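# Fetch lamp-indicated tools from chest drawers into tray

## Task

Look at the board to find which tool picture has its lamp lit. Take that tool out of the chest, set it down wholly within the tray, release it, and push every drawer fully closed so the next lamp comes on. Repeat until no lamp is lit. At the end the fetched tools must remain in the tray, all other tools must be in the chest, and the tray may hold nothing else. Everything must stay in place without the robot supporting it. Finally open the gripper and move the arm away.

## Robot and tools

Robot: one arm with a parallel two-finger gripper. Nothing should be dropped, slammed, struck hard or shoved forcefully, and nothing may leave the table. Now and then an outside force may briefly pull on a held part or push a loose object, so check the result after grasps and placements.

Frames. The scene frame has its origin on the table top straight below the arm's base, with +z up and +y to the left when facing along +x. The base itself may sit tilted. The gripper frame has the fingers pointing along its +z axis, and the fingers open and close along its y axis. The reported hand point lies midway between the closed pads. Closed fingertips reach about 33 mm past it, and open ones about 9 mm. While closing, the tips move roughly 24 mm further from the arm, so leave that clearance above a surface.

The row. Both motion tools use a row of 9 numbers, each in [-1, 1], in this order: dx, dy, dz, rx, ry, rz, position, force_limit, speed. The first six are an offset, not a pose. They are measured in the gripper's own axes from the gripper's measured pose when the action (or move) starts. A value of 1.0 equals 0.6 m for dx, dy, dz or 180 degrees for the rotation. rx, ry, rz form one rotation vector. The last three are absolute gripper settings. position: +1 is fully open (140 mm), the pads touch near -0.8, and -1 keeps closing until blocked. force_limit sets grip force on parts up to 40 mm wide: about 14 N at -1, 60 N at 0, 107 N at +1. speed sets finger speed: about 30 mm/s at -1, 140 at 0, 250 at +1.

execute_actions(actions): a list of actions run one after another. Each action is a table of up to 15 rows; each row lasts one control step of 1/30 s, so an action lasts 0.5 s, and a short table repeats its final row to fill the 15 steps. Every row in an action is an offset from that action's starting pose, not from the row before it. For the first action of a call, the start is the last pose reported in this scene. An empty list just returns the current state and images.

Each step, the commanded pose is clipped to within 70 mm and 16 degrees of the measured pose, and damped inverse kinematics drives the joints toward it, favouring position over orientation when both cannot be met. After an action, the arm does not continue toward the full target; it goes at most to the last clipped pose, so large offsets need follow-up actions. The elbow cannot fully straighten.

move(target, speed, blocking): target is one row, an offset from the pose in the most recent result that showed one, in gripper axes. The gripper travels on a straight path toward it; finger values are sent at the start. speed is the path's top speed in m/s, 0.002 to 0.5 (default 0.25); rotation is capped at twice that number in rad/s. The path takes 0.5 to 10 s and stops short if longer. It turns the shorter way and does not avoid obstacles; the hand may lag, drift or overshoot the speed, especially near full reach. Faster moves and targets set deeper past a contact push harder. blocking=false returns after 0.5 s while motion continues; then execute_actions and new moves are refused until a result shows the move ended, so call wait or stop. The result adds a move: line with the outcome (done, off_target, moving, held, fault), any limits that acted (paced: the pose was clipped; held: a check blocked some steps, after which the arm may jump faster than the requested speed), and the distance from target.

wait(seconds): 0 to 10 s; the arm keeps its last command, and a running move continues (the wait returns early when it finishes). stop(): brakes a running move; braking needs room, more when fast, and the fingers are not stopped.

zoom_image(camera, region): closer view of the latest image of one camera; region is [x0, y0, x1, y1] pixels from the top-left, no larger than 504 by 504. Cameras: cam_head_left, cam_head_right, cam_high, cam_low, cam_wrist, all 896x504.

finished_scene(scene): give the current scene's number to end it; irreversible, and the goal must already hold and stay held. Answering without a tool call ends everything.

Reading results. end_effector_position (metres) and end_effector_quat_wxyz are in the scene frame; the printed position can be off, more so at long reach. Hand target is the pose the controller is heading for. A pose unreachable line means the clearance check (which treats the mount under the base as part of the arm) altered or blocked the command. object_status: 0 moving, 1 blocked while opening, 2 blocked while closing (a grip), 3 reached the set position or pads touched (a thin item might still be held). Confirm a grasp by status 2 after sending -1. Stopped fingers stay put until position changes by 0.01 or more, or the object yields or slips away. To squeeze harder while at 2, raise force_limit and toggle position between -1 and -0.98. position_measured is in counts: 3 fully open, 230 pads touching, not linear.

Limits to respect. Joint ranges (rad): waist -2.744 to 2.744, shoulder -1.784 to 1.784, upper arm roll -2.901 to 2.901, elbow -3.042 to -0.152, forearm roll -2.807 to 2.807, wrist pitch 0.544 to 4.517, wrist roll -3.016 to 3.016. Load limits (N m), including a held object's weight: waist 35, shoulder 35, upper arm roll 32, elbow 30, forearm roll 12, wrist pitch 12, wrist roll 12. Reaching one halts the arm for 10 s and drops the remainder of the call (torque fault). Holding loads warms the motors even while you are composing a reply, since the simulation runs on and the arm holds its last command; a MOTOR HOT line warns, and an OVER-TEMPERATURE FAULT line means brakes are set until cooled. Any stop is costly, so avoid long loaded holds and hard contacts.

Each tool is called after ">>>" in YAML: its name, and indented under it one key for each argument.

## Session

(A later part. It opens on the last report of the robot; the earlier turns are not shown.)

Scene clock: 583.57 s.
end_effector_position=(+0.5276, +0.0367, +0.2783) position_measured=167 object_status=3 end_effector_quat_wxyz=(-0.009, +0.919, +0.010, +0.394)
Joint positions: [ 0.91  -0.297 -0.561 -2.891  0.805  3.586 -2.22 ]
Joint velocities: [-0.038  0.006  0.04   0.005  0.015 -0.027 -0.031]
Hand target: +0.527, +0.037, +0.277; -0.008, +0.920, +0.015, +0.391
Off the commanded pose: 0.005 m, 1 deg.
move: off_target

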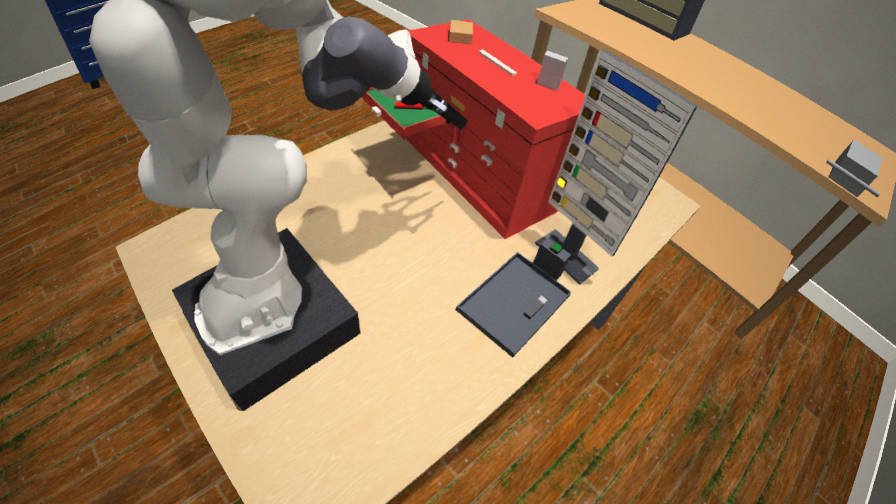

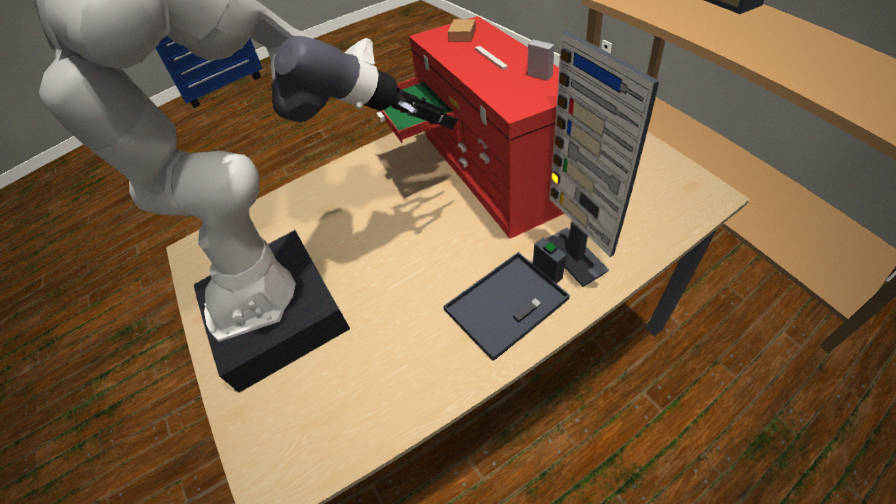

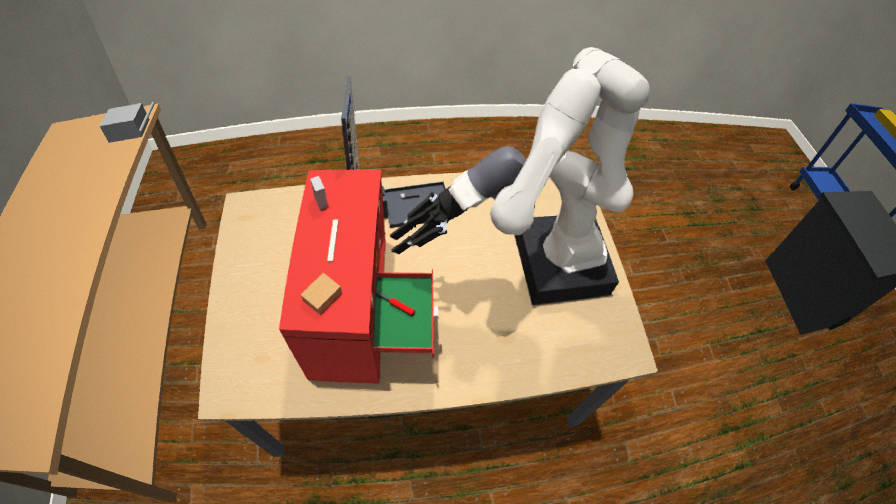

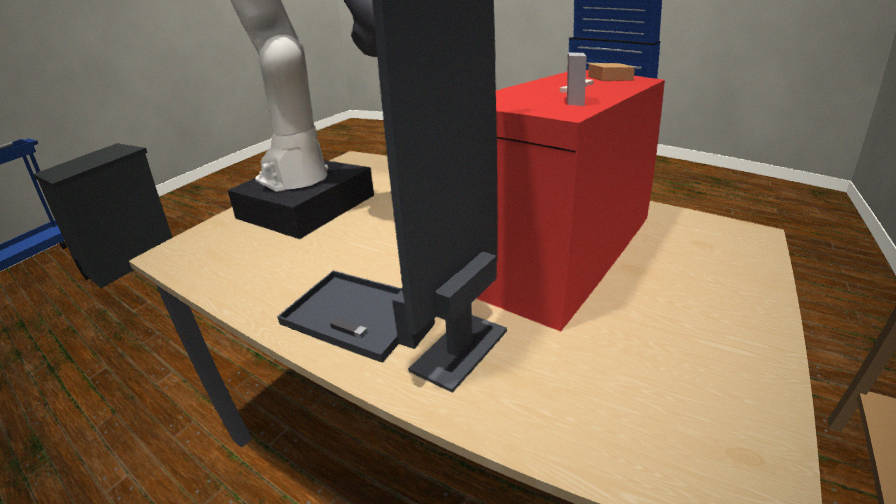

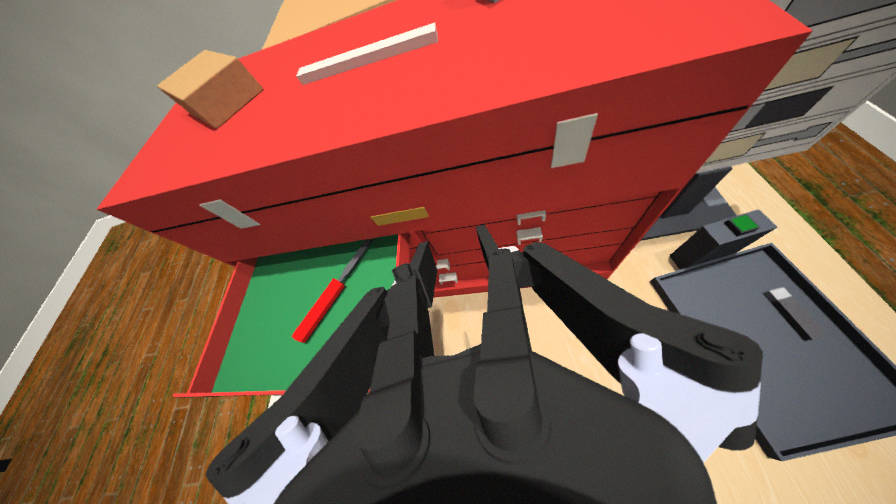

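>>> move:
  target: [-0.129, -0.3342, -0.1016, -0.041, 0.0203, 0.0328, -0.3, 0, 0]
  speed: 0.22

Scene clock: 589.97 s.
end_effector_position=(+0.4232, +0.2326, +0.2703) position_measured=167 object_status=3 end_effector_quat_wxyz=(+0.029, +0.903, -0.066, +0.423)
Joint positions: [ 1.246  0.074 -0.048 -2.608  1.698  3.98  -2.166]
Joint velocities: [ 0.    -0.    -0.     0.003  0.01   0.008 -0.031]
Hand target: +0.423, +0.232, +0.271; +0.032, +0.903, -0.062, +0.423
Off the commanded pose: 0.005 m, 0 deg.
move: off_target

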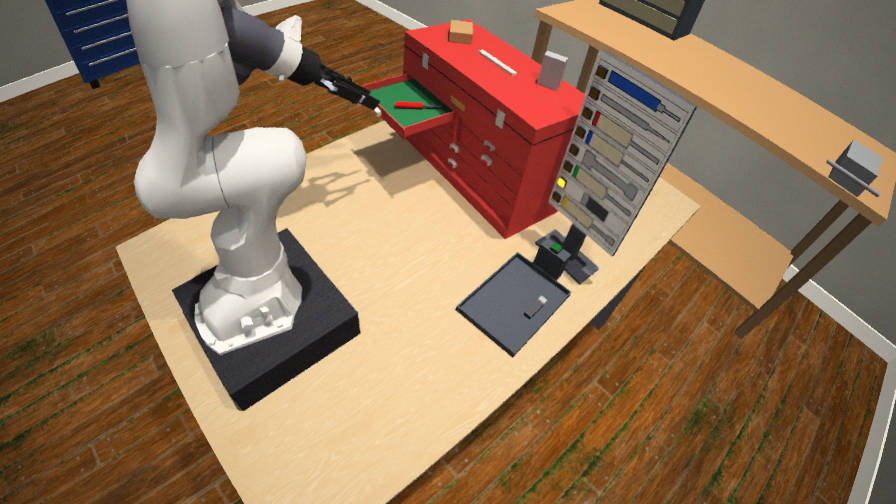

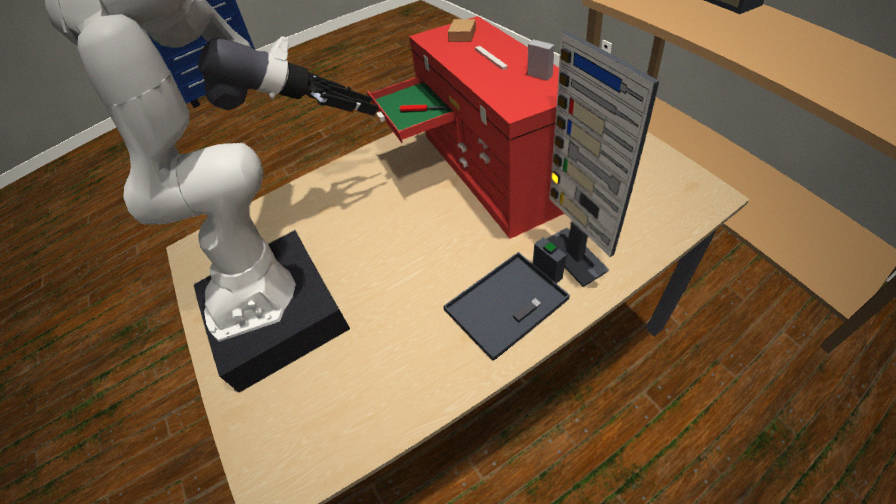

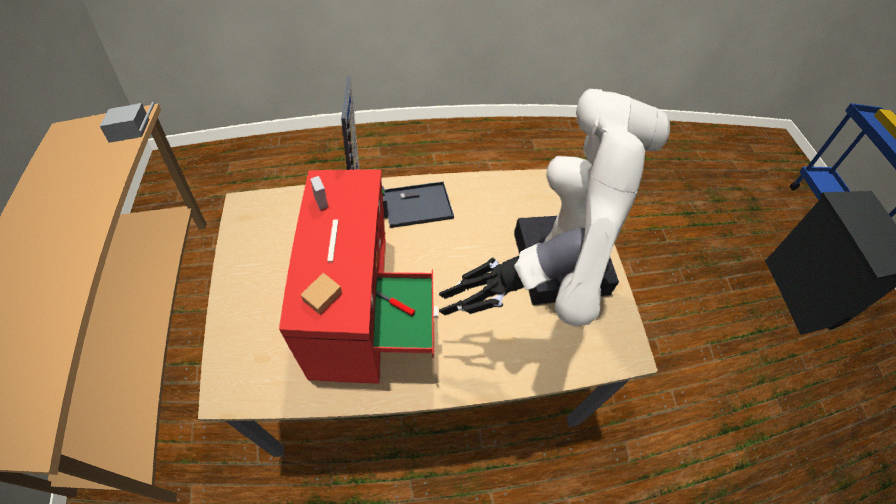

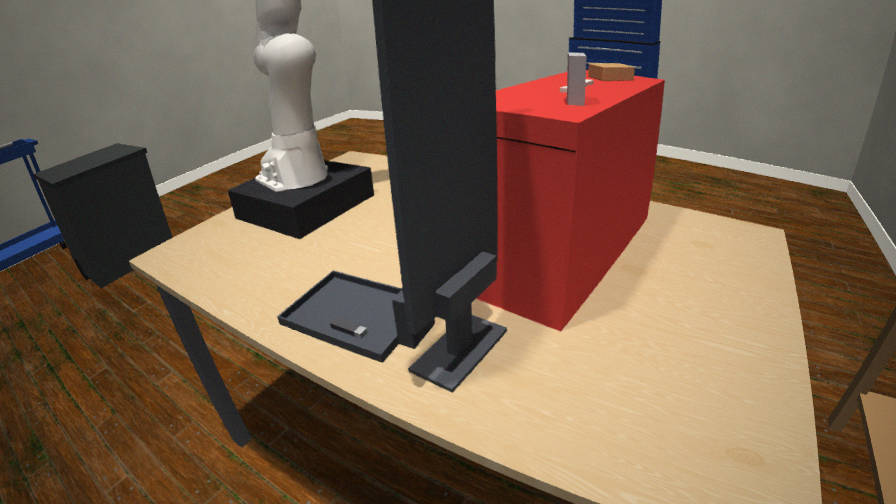

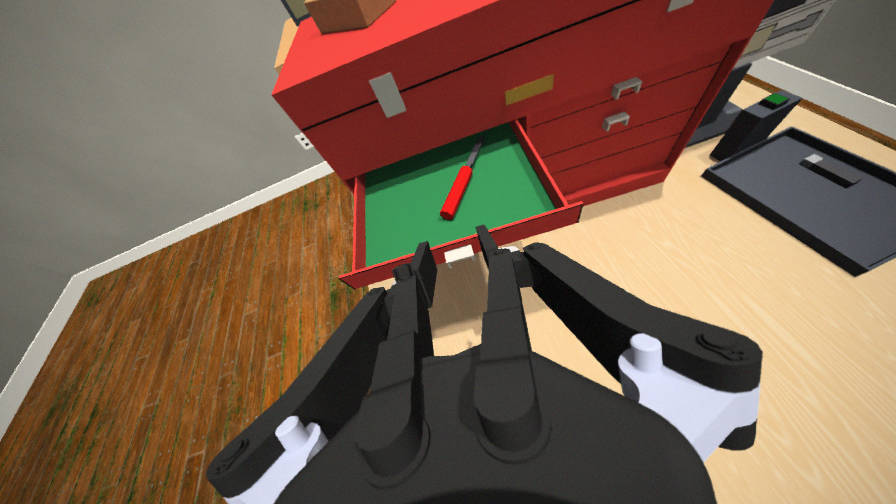

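>>> move:
  target: [-0.0564, -0.0037, 0.0611, 0, 0, 0, -0.3, 0, 0]
  speed: 0.06

>>> zoom_image:
  camera: "cam_wrist"
  region: [380, 170, 520, 310]

Scene clock: 596.80 s.
end_effector_position=(+0.4296, +0.2375, +0.2224) position_measured=167 object_status=3 end_effector_quat_wxyz=(+0.029, +0.903, -0.058, +0.424)
Joint positions: [ 1.246  0.217 -0.056 -2.64   1.526  3.962 -1.937]
Joint velocities: [-0.     0.001 -0.    -0.005 -0.009 -0.     0.041]
Hand target: +0.430, +0.236, +0.222; +0.027, +0.903, -0.065, +0.425
Off the commanded pose: 0.004 m, 1 deg.
move: off_target

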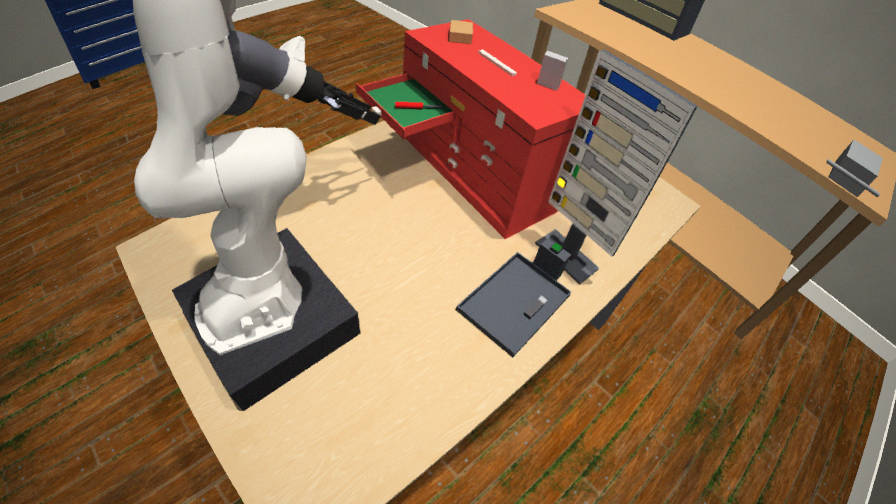

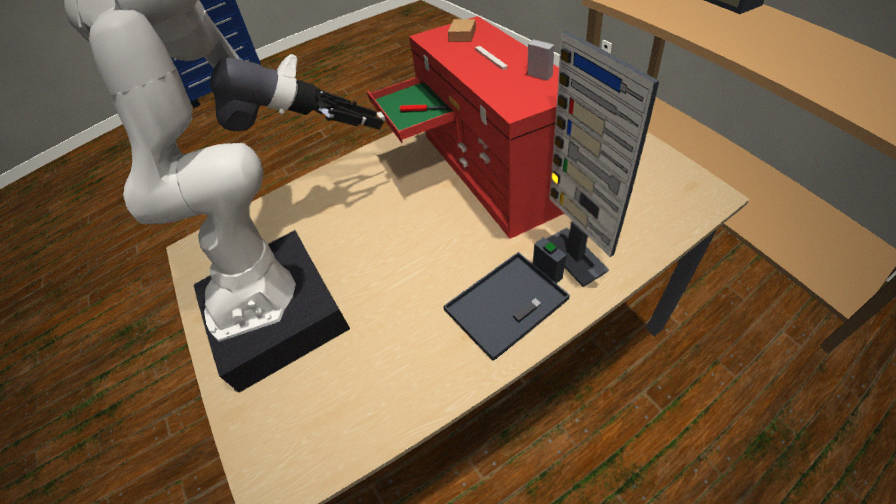

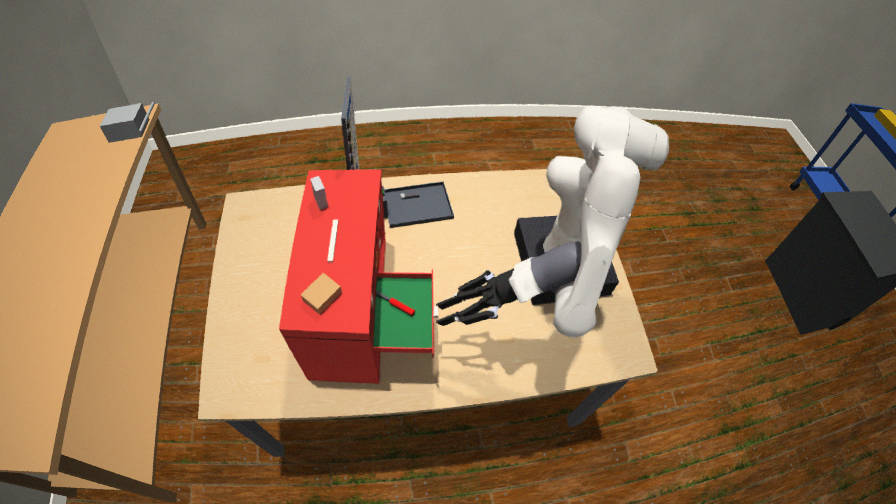

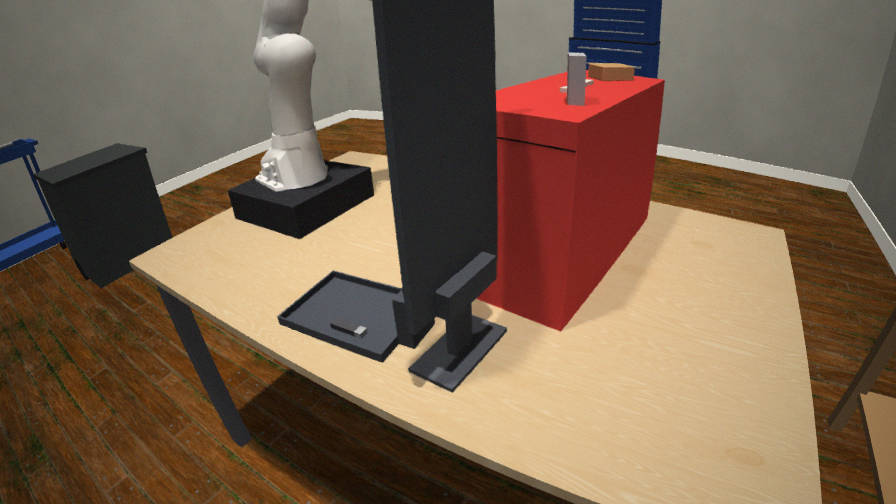

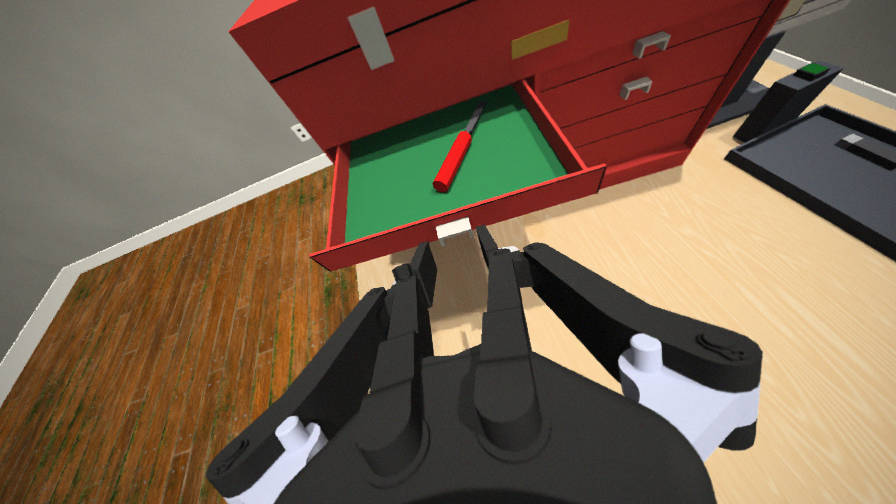

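Region (380, 170, 520, 310) of cam_wrist's 896x504 image, scaled by 3.600, with more detail than that image has.

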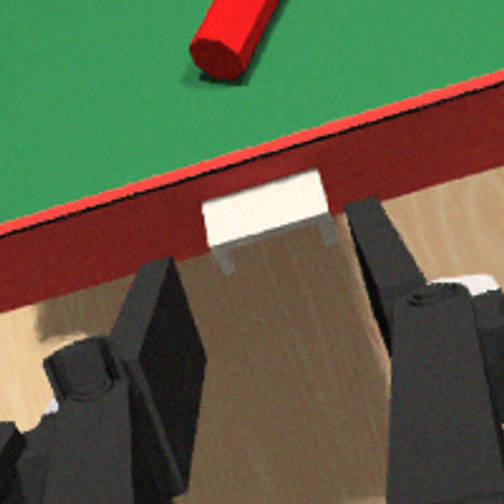

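>>> execute_actions:
  actions:
    - [[0.001,0.002,0.0016,-0.0017,-0.0015,0.0027,-0.3,0,-0.3],[0.0022,0.003,0.0035,-0.0017,-0.0015,0.0027,-0.3,0,-0.3],[0.0036,0.004,0.0057,-0.0017,-0.0015,0.0027,-0.3,0,-0.3],[0.005,0.005,0.008,-0.0017,-0.0015,0.0027,-0.3,0,-0.3],[0.0064,0.005,0.0102,-0.0017,-0.0015,0.0027,-0.3,0,-0.3],[0.0076,0.005,0.0121,-0.0017,-0.0015,0.0027,-0.3,0,-0.3],[0.0085,0.005,0.0135,-0.0017,-0.0015,0.0027,-0.3,0,-0.3],[0.0085,0.005,0.0135,-0.0017,-0.0015,0.0027,-0.3,0,-0.3],[0.0085,0.005,0.0135,-0.0017,-0.0015,0.0027,-0.3,0,-0.3],[0.0085,0.005,0.0135,-0.0017,-0.0015,0.0027,-0.3,0,-0.3],[0.0085,0.005,0.0135,-0.0017,-0.0015,0.0027,-1,0,-0.3]]

>>> wait:
  seconds: 0.3

>>> zoom_image:
  camera: "cam_wrist"
  region: [380, 170, 520, 310]

Scene clock: 608.93 s.
end_effector_position=(+0.4376, +0.2334, +0.2219) position_measured=189 object_status=0 end_effector_quat_wxyz=(+0.028, +0.903, -0.066, +0.423)
Joint positions: [ 1.232  0.22  -0.069 -2.633  1.514  3.95  -1.935]
Joint velocities: [-0.003 -0.002 -0.003  0.001  0.001  0.001 -0.016]
Hand target: +0.439, +0.233, +0.221; +0.029, +0.904, -0.063, +0.422
Off the commanded pose: 0.001 m, 0 deg.

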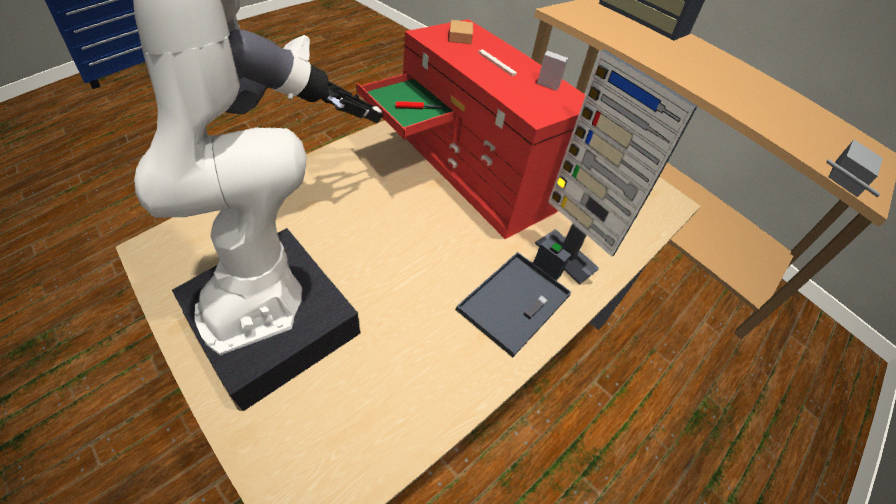

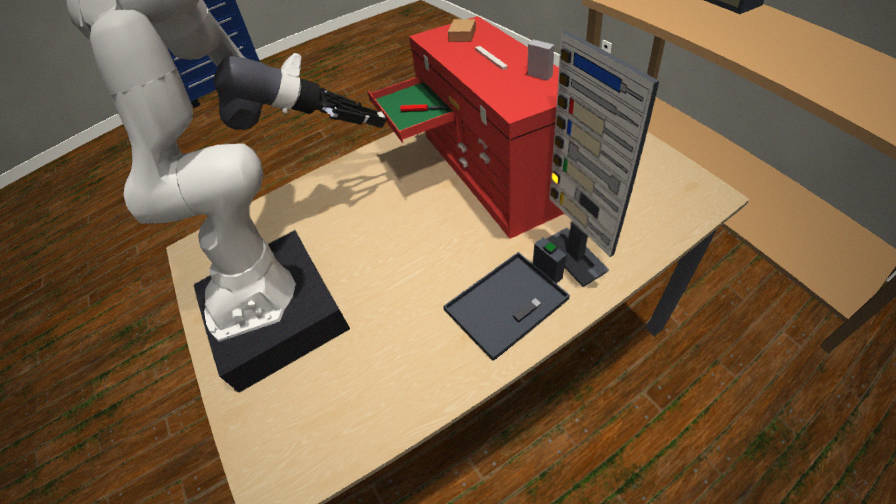

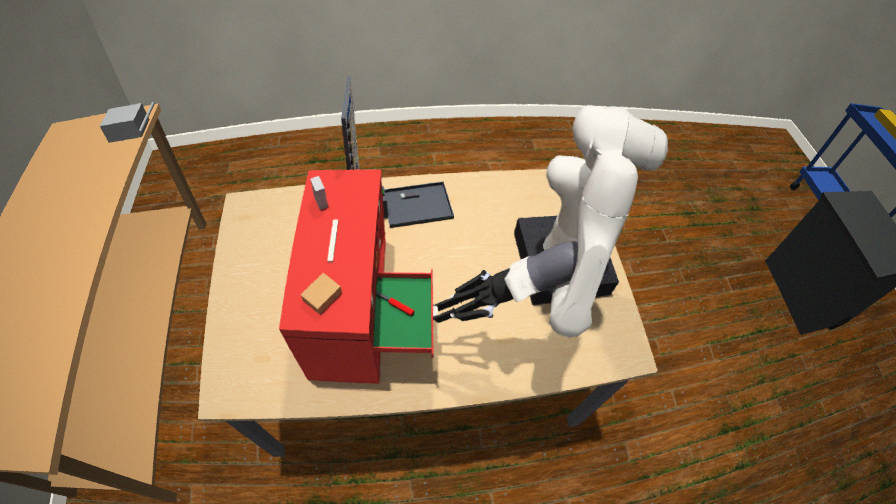

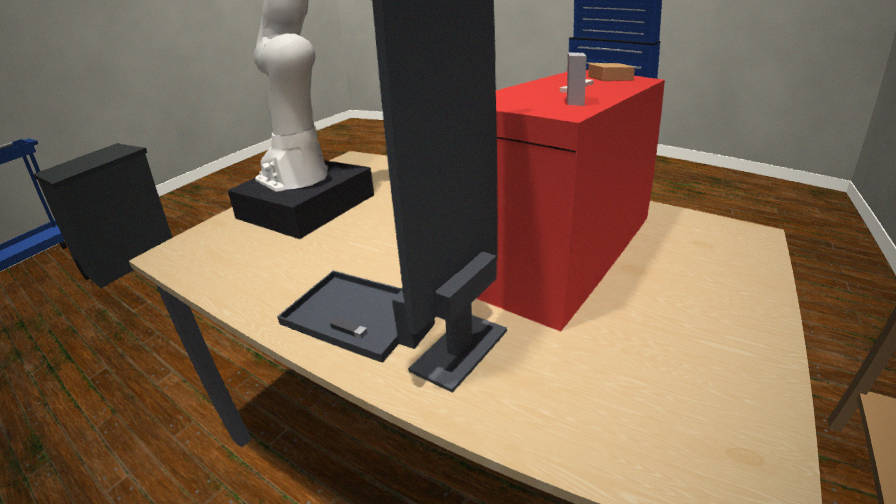

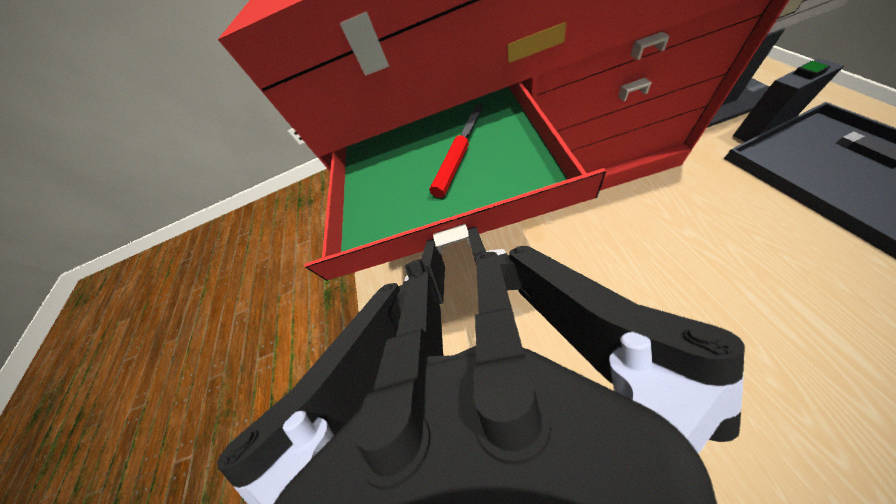

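Scene clock: 609.23 s.
end_effector_position=(+0.4376, +0.2334, +0.2219) position_measured=193 object_status=2 end_effector_quat_wxyz=(+0.029, +0.904, -0.065, +0.423)
Joint positions: [ 1.232  0.22  -0.069 -2.633  1.514  3.95  -1.937]
Joint velocities: [-0.    -0.001 -0.    -0.    -0.001 -0.002 -0.004]
Hand target: +0.439, +0.233, +0.221; +0.029, +0.904, -0.063, +0.422
Off the commanded pose: 0.001 m, 0 deg.
wait: 0.30 s; at rest by 0.17 s

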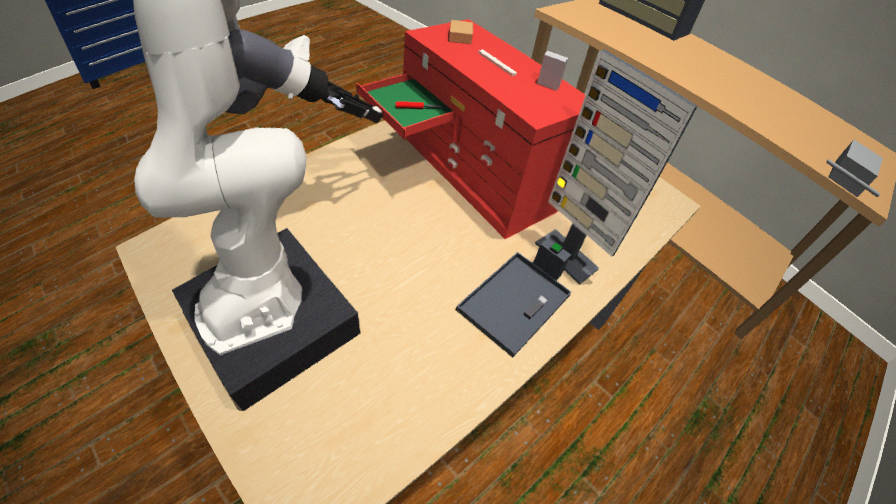

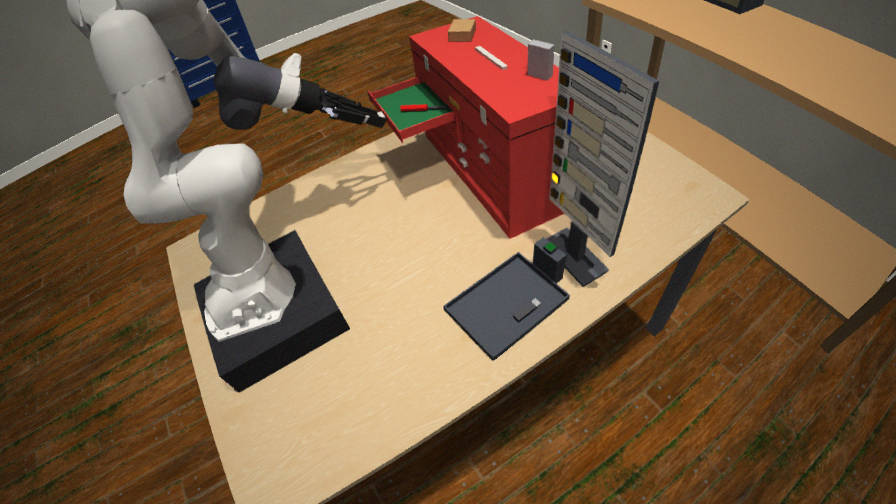

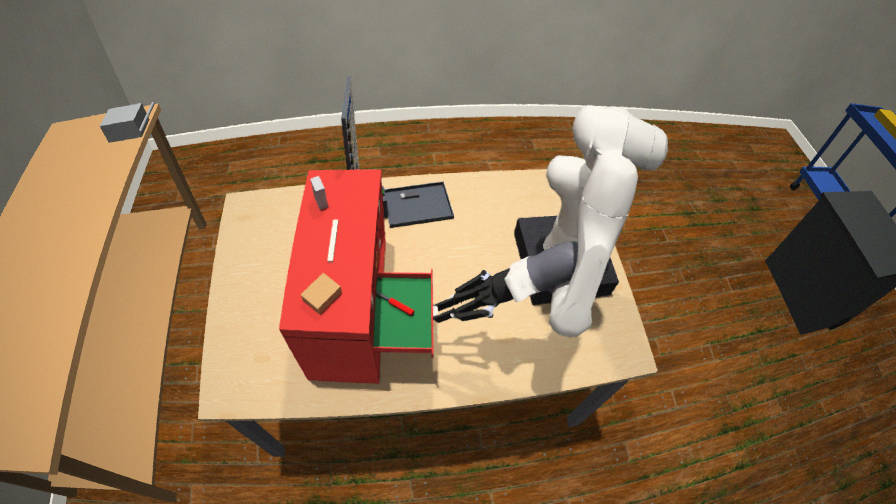

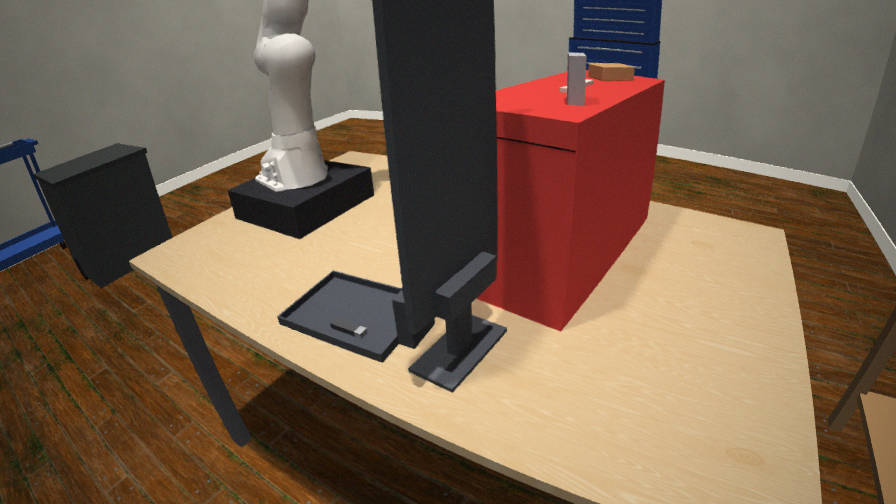

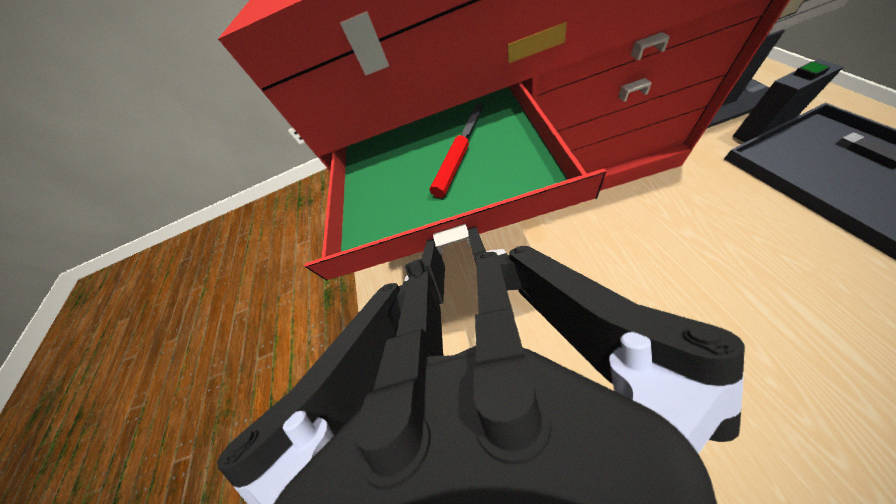

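Region (380, 170, 520, 310) of cam_wrist's 896x504 image, scaled by 3.600, with more detail than that image has.

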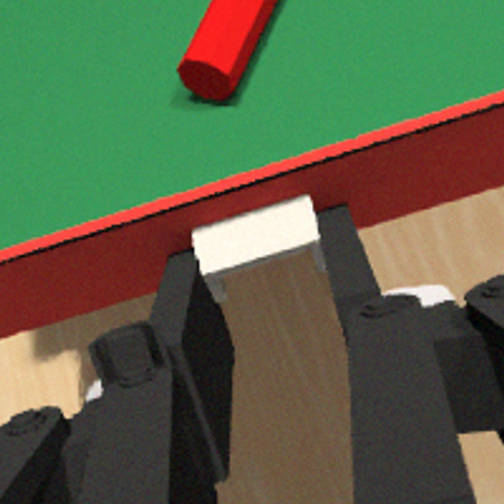

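>>> move:
  target: [0.1539, -0.0026, 0.1901, 0, 0, 0, -1, 0, -0.3]
  speed: 0.1

>>> move:
  target: [0.017, 0, 0.0206, 0, 0, 0, -1, 0, -0.3]
  speed: 0.02

Scene clock: 614.50 s.
end_effector_position=(+0.5824, +0.2143, +0.2201) position_measured=193 object_status=2 end_effector_quat_wxyz=(+0.029, +0.902, -0.069, +0.425)
Joint positions: [ 1.043  0.371 -0.22  -2.372  1.308  3.772 -2.038]
Joint velocities: [-0.008 -0.    -0.001  0.006 -0.001 -0.007 -0.022]
Hand target: +0.582, +0.216, +0.216; +0.028, +0.904, -0.066, +0.421
Off the commanded pose: 0.001 m, 1 deg.
move: done

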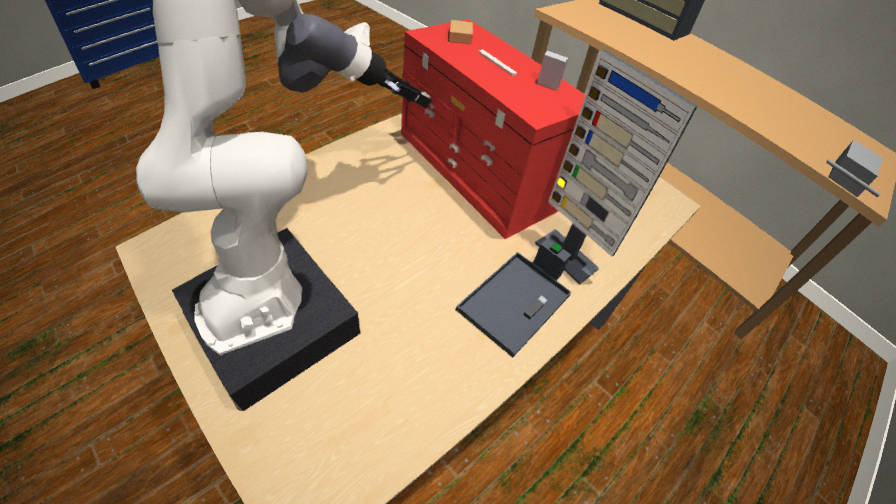

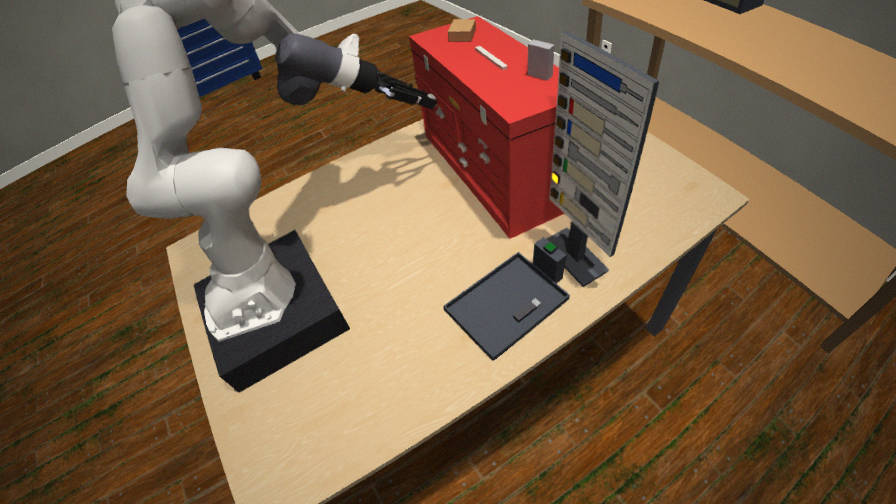

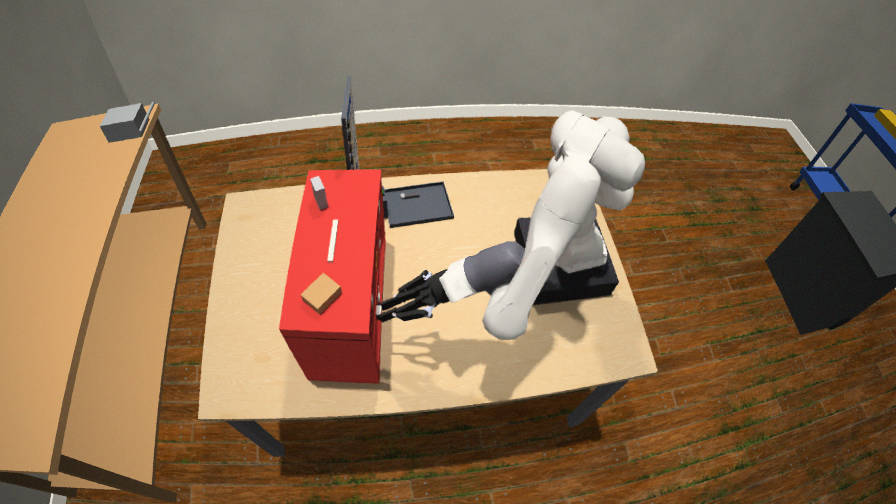

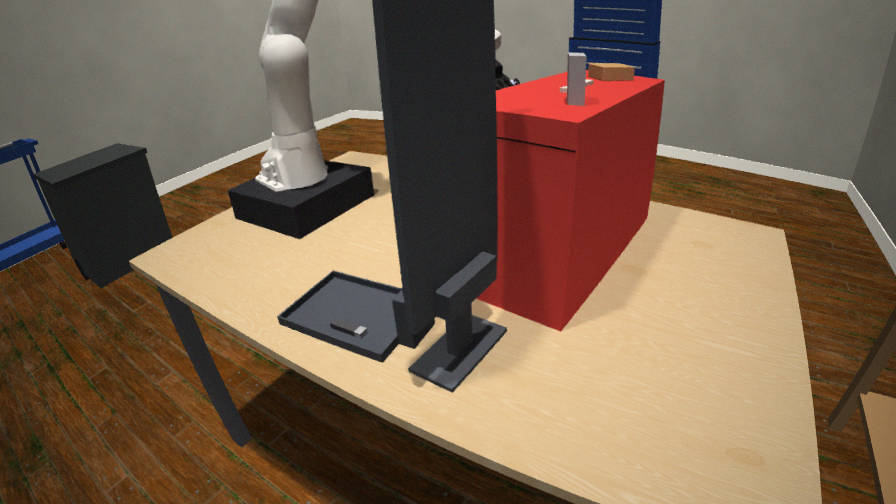

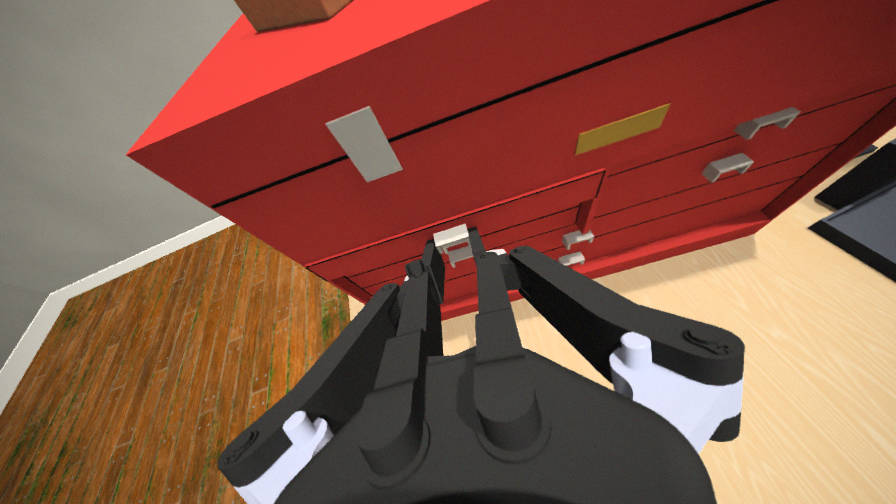

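Scene clock: 615.53 s.
end_effector_position=(+0.5964, +0.2125, +0.2199) position_measured=193 object_status=2 end_effector_quat_wxyz=(+0.029, +0.902, -0.069, +0.425)
Joint positions: [ 1.025  0.391 -0.229 -2.337  1.304  3.753 -2.056]
Joint velocities: [-0.004  0.001  0.001  0.004 -0.    -0.004 -0.01 ]
Hand target: +0.598, +0.212, +0.220; +0.029, +0.902, -0.069, +0.425
Off the commanded pose: 0.002 m, 0 deg.
move: done

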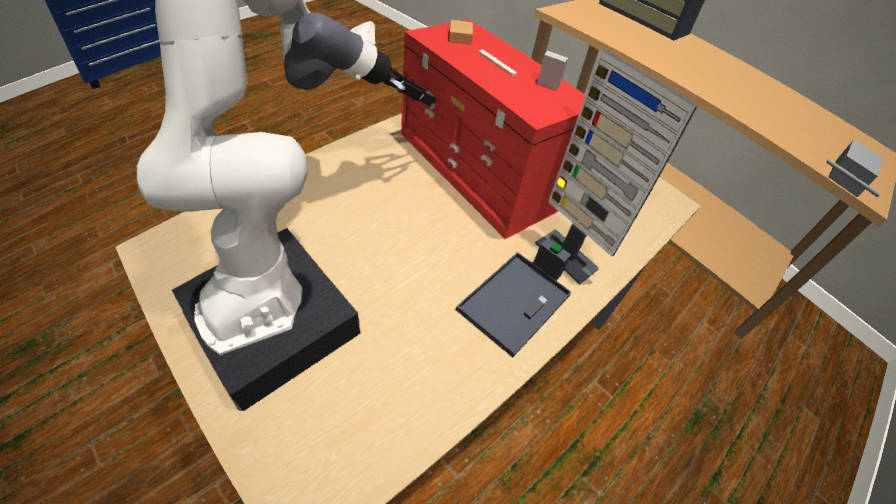

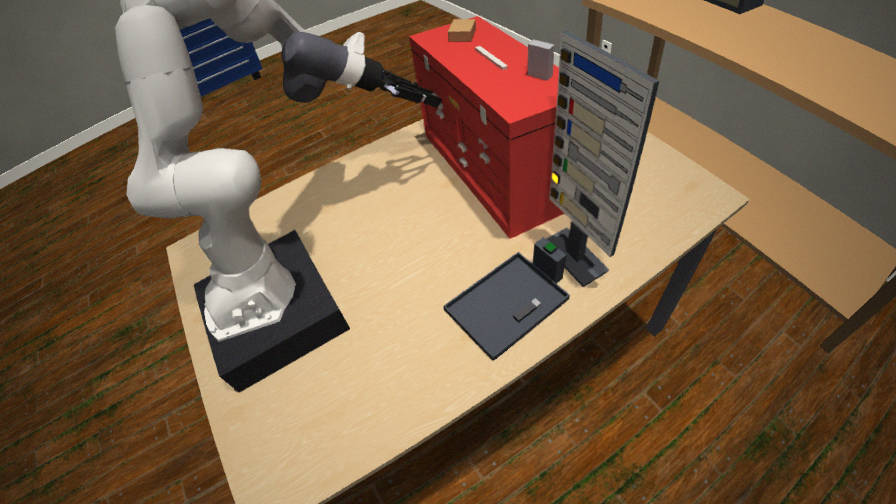

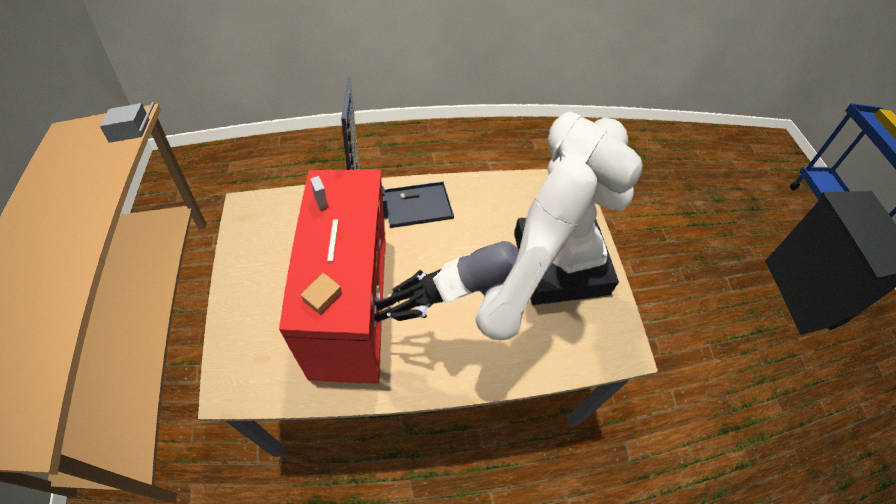

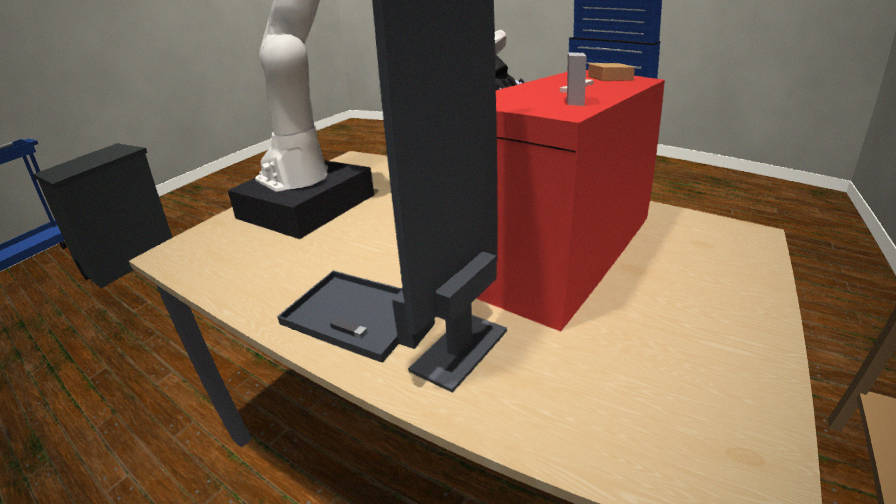

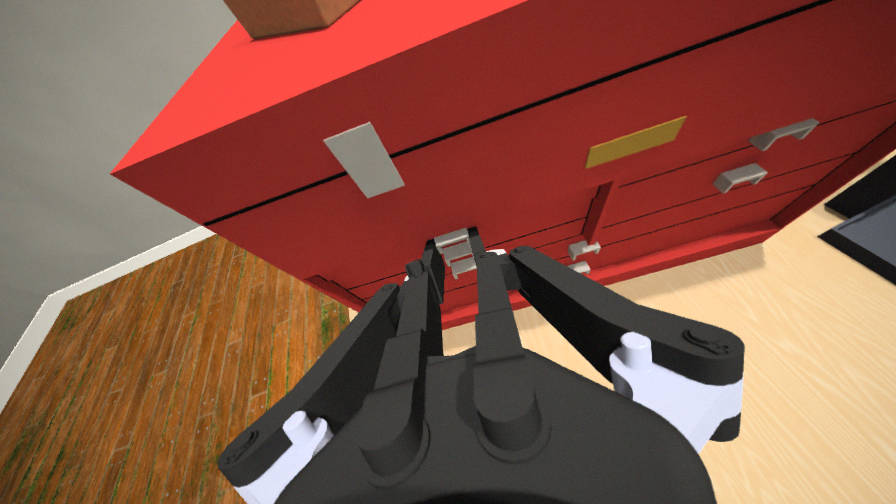

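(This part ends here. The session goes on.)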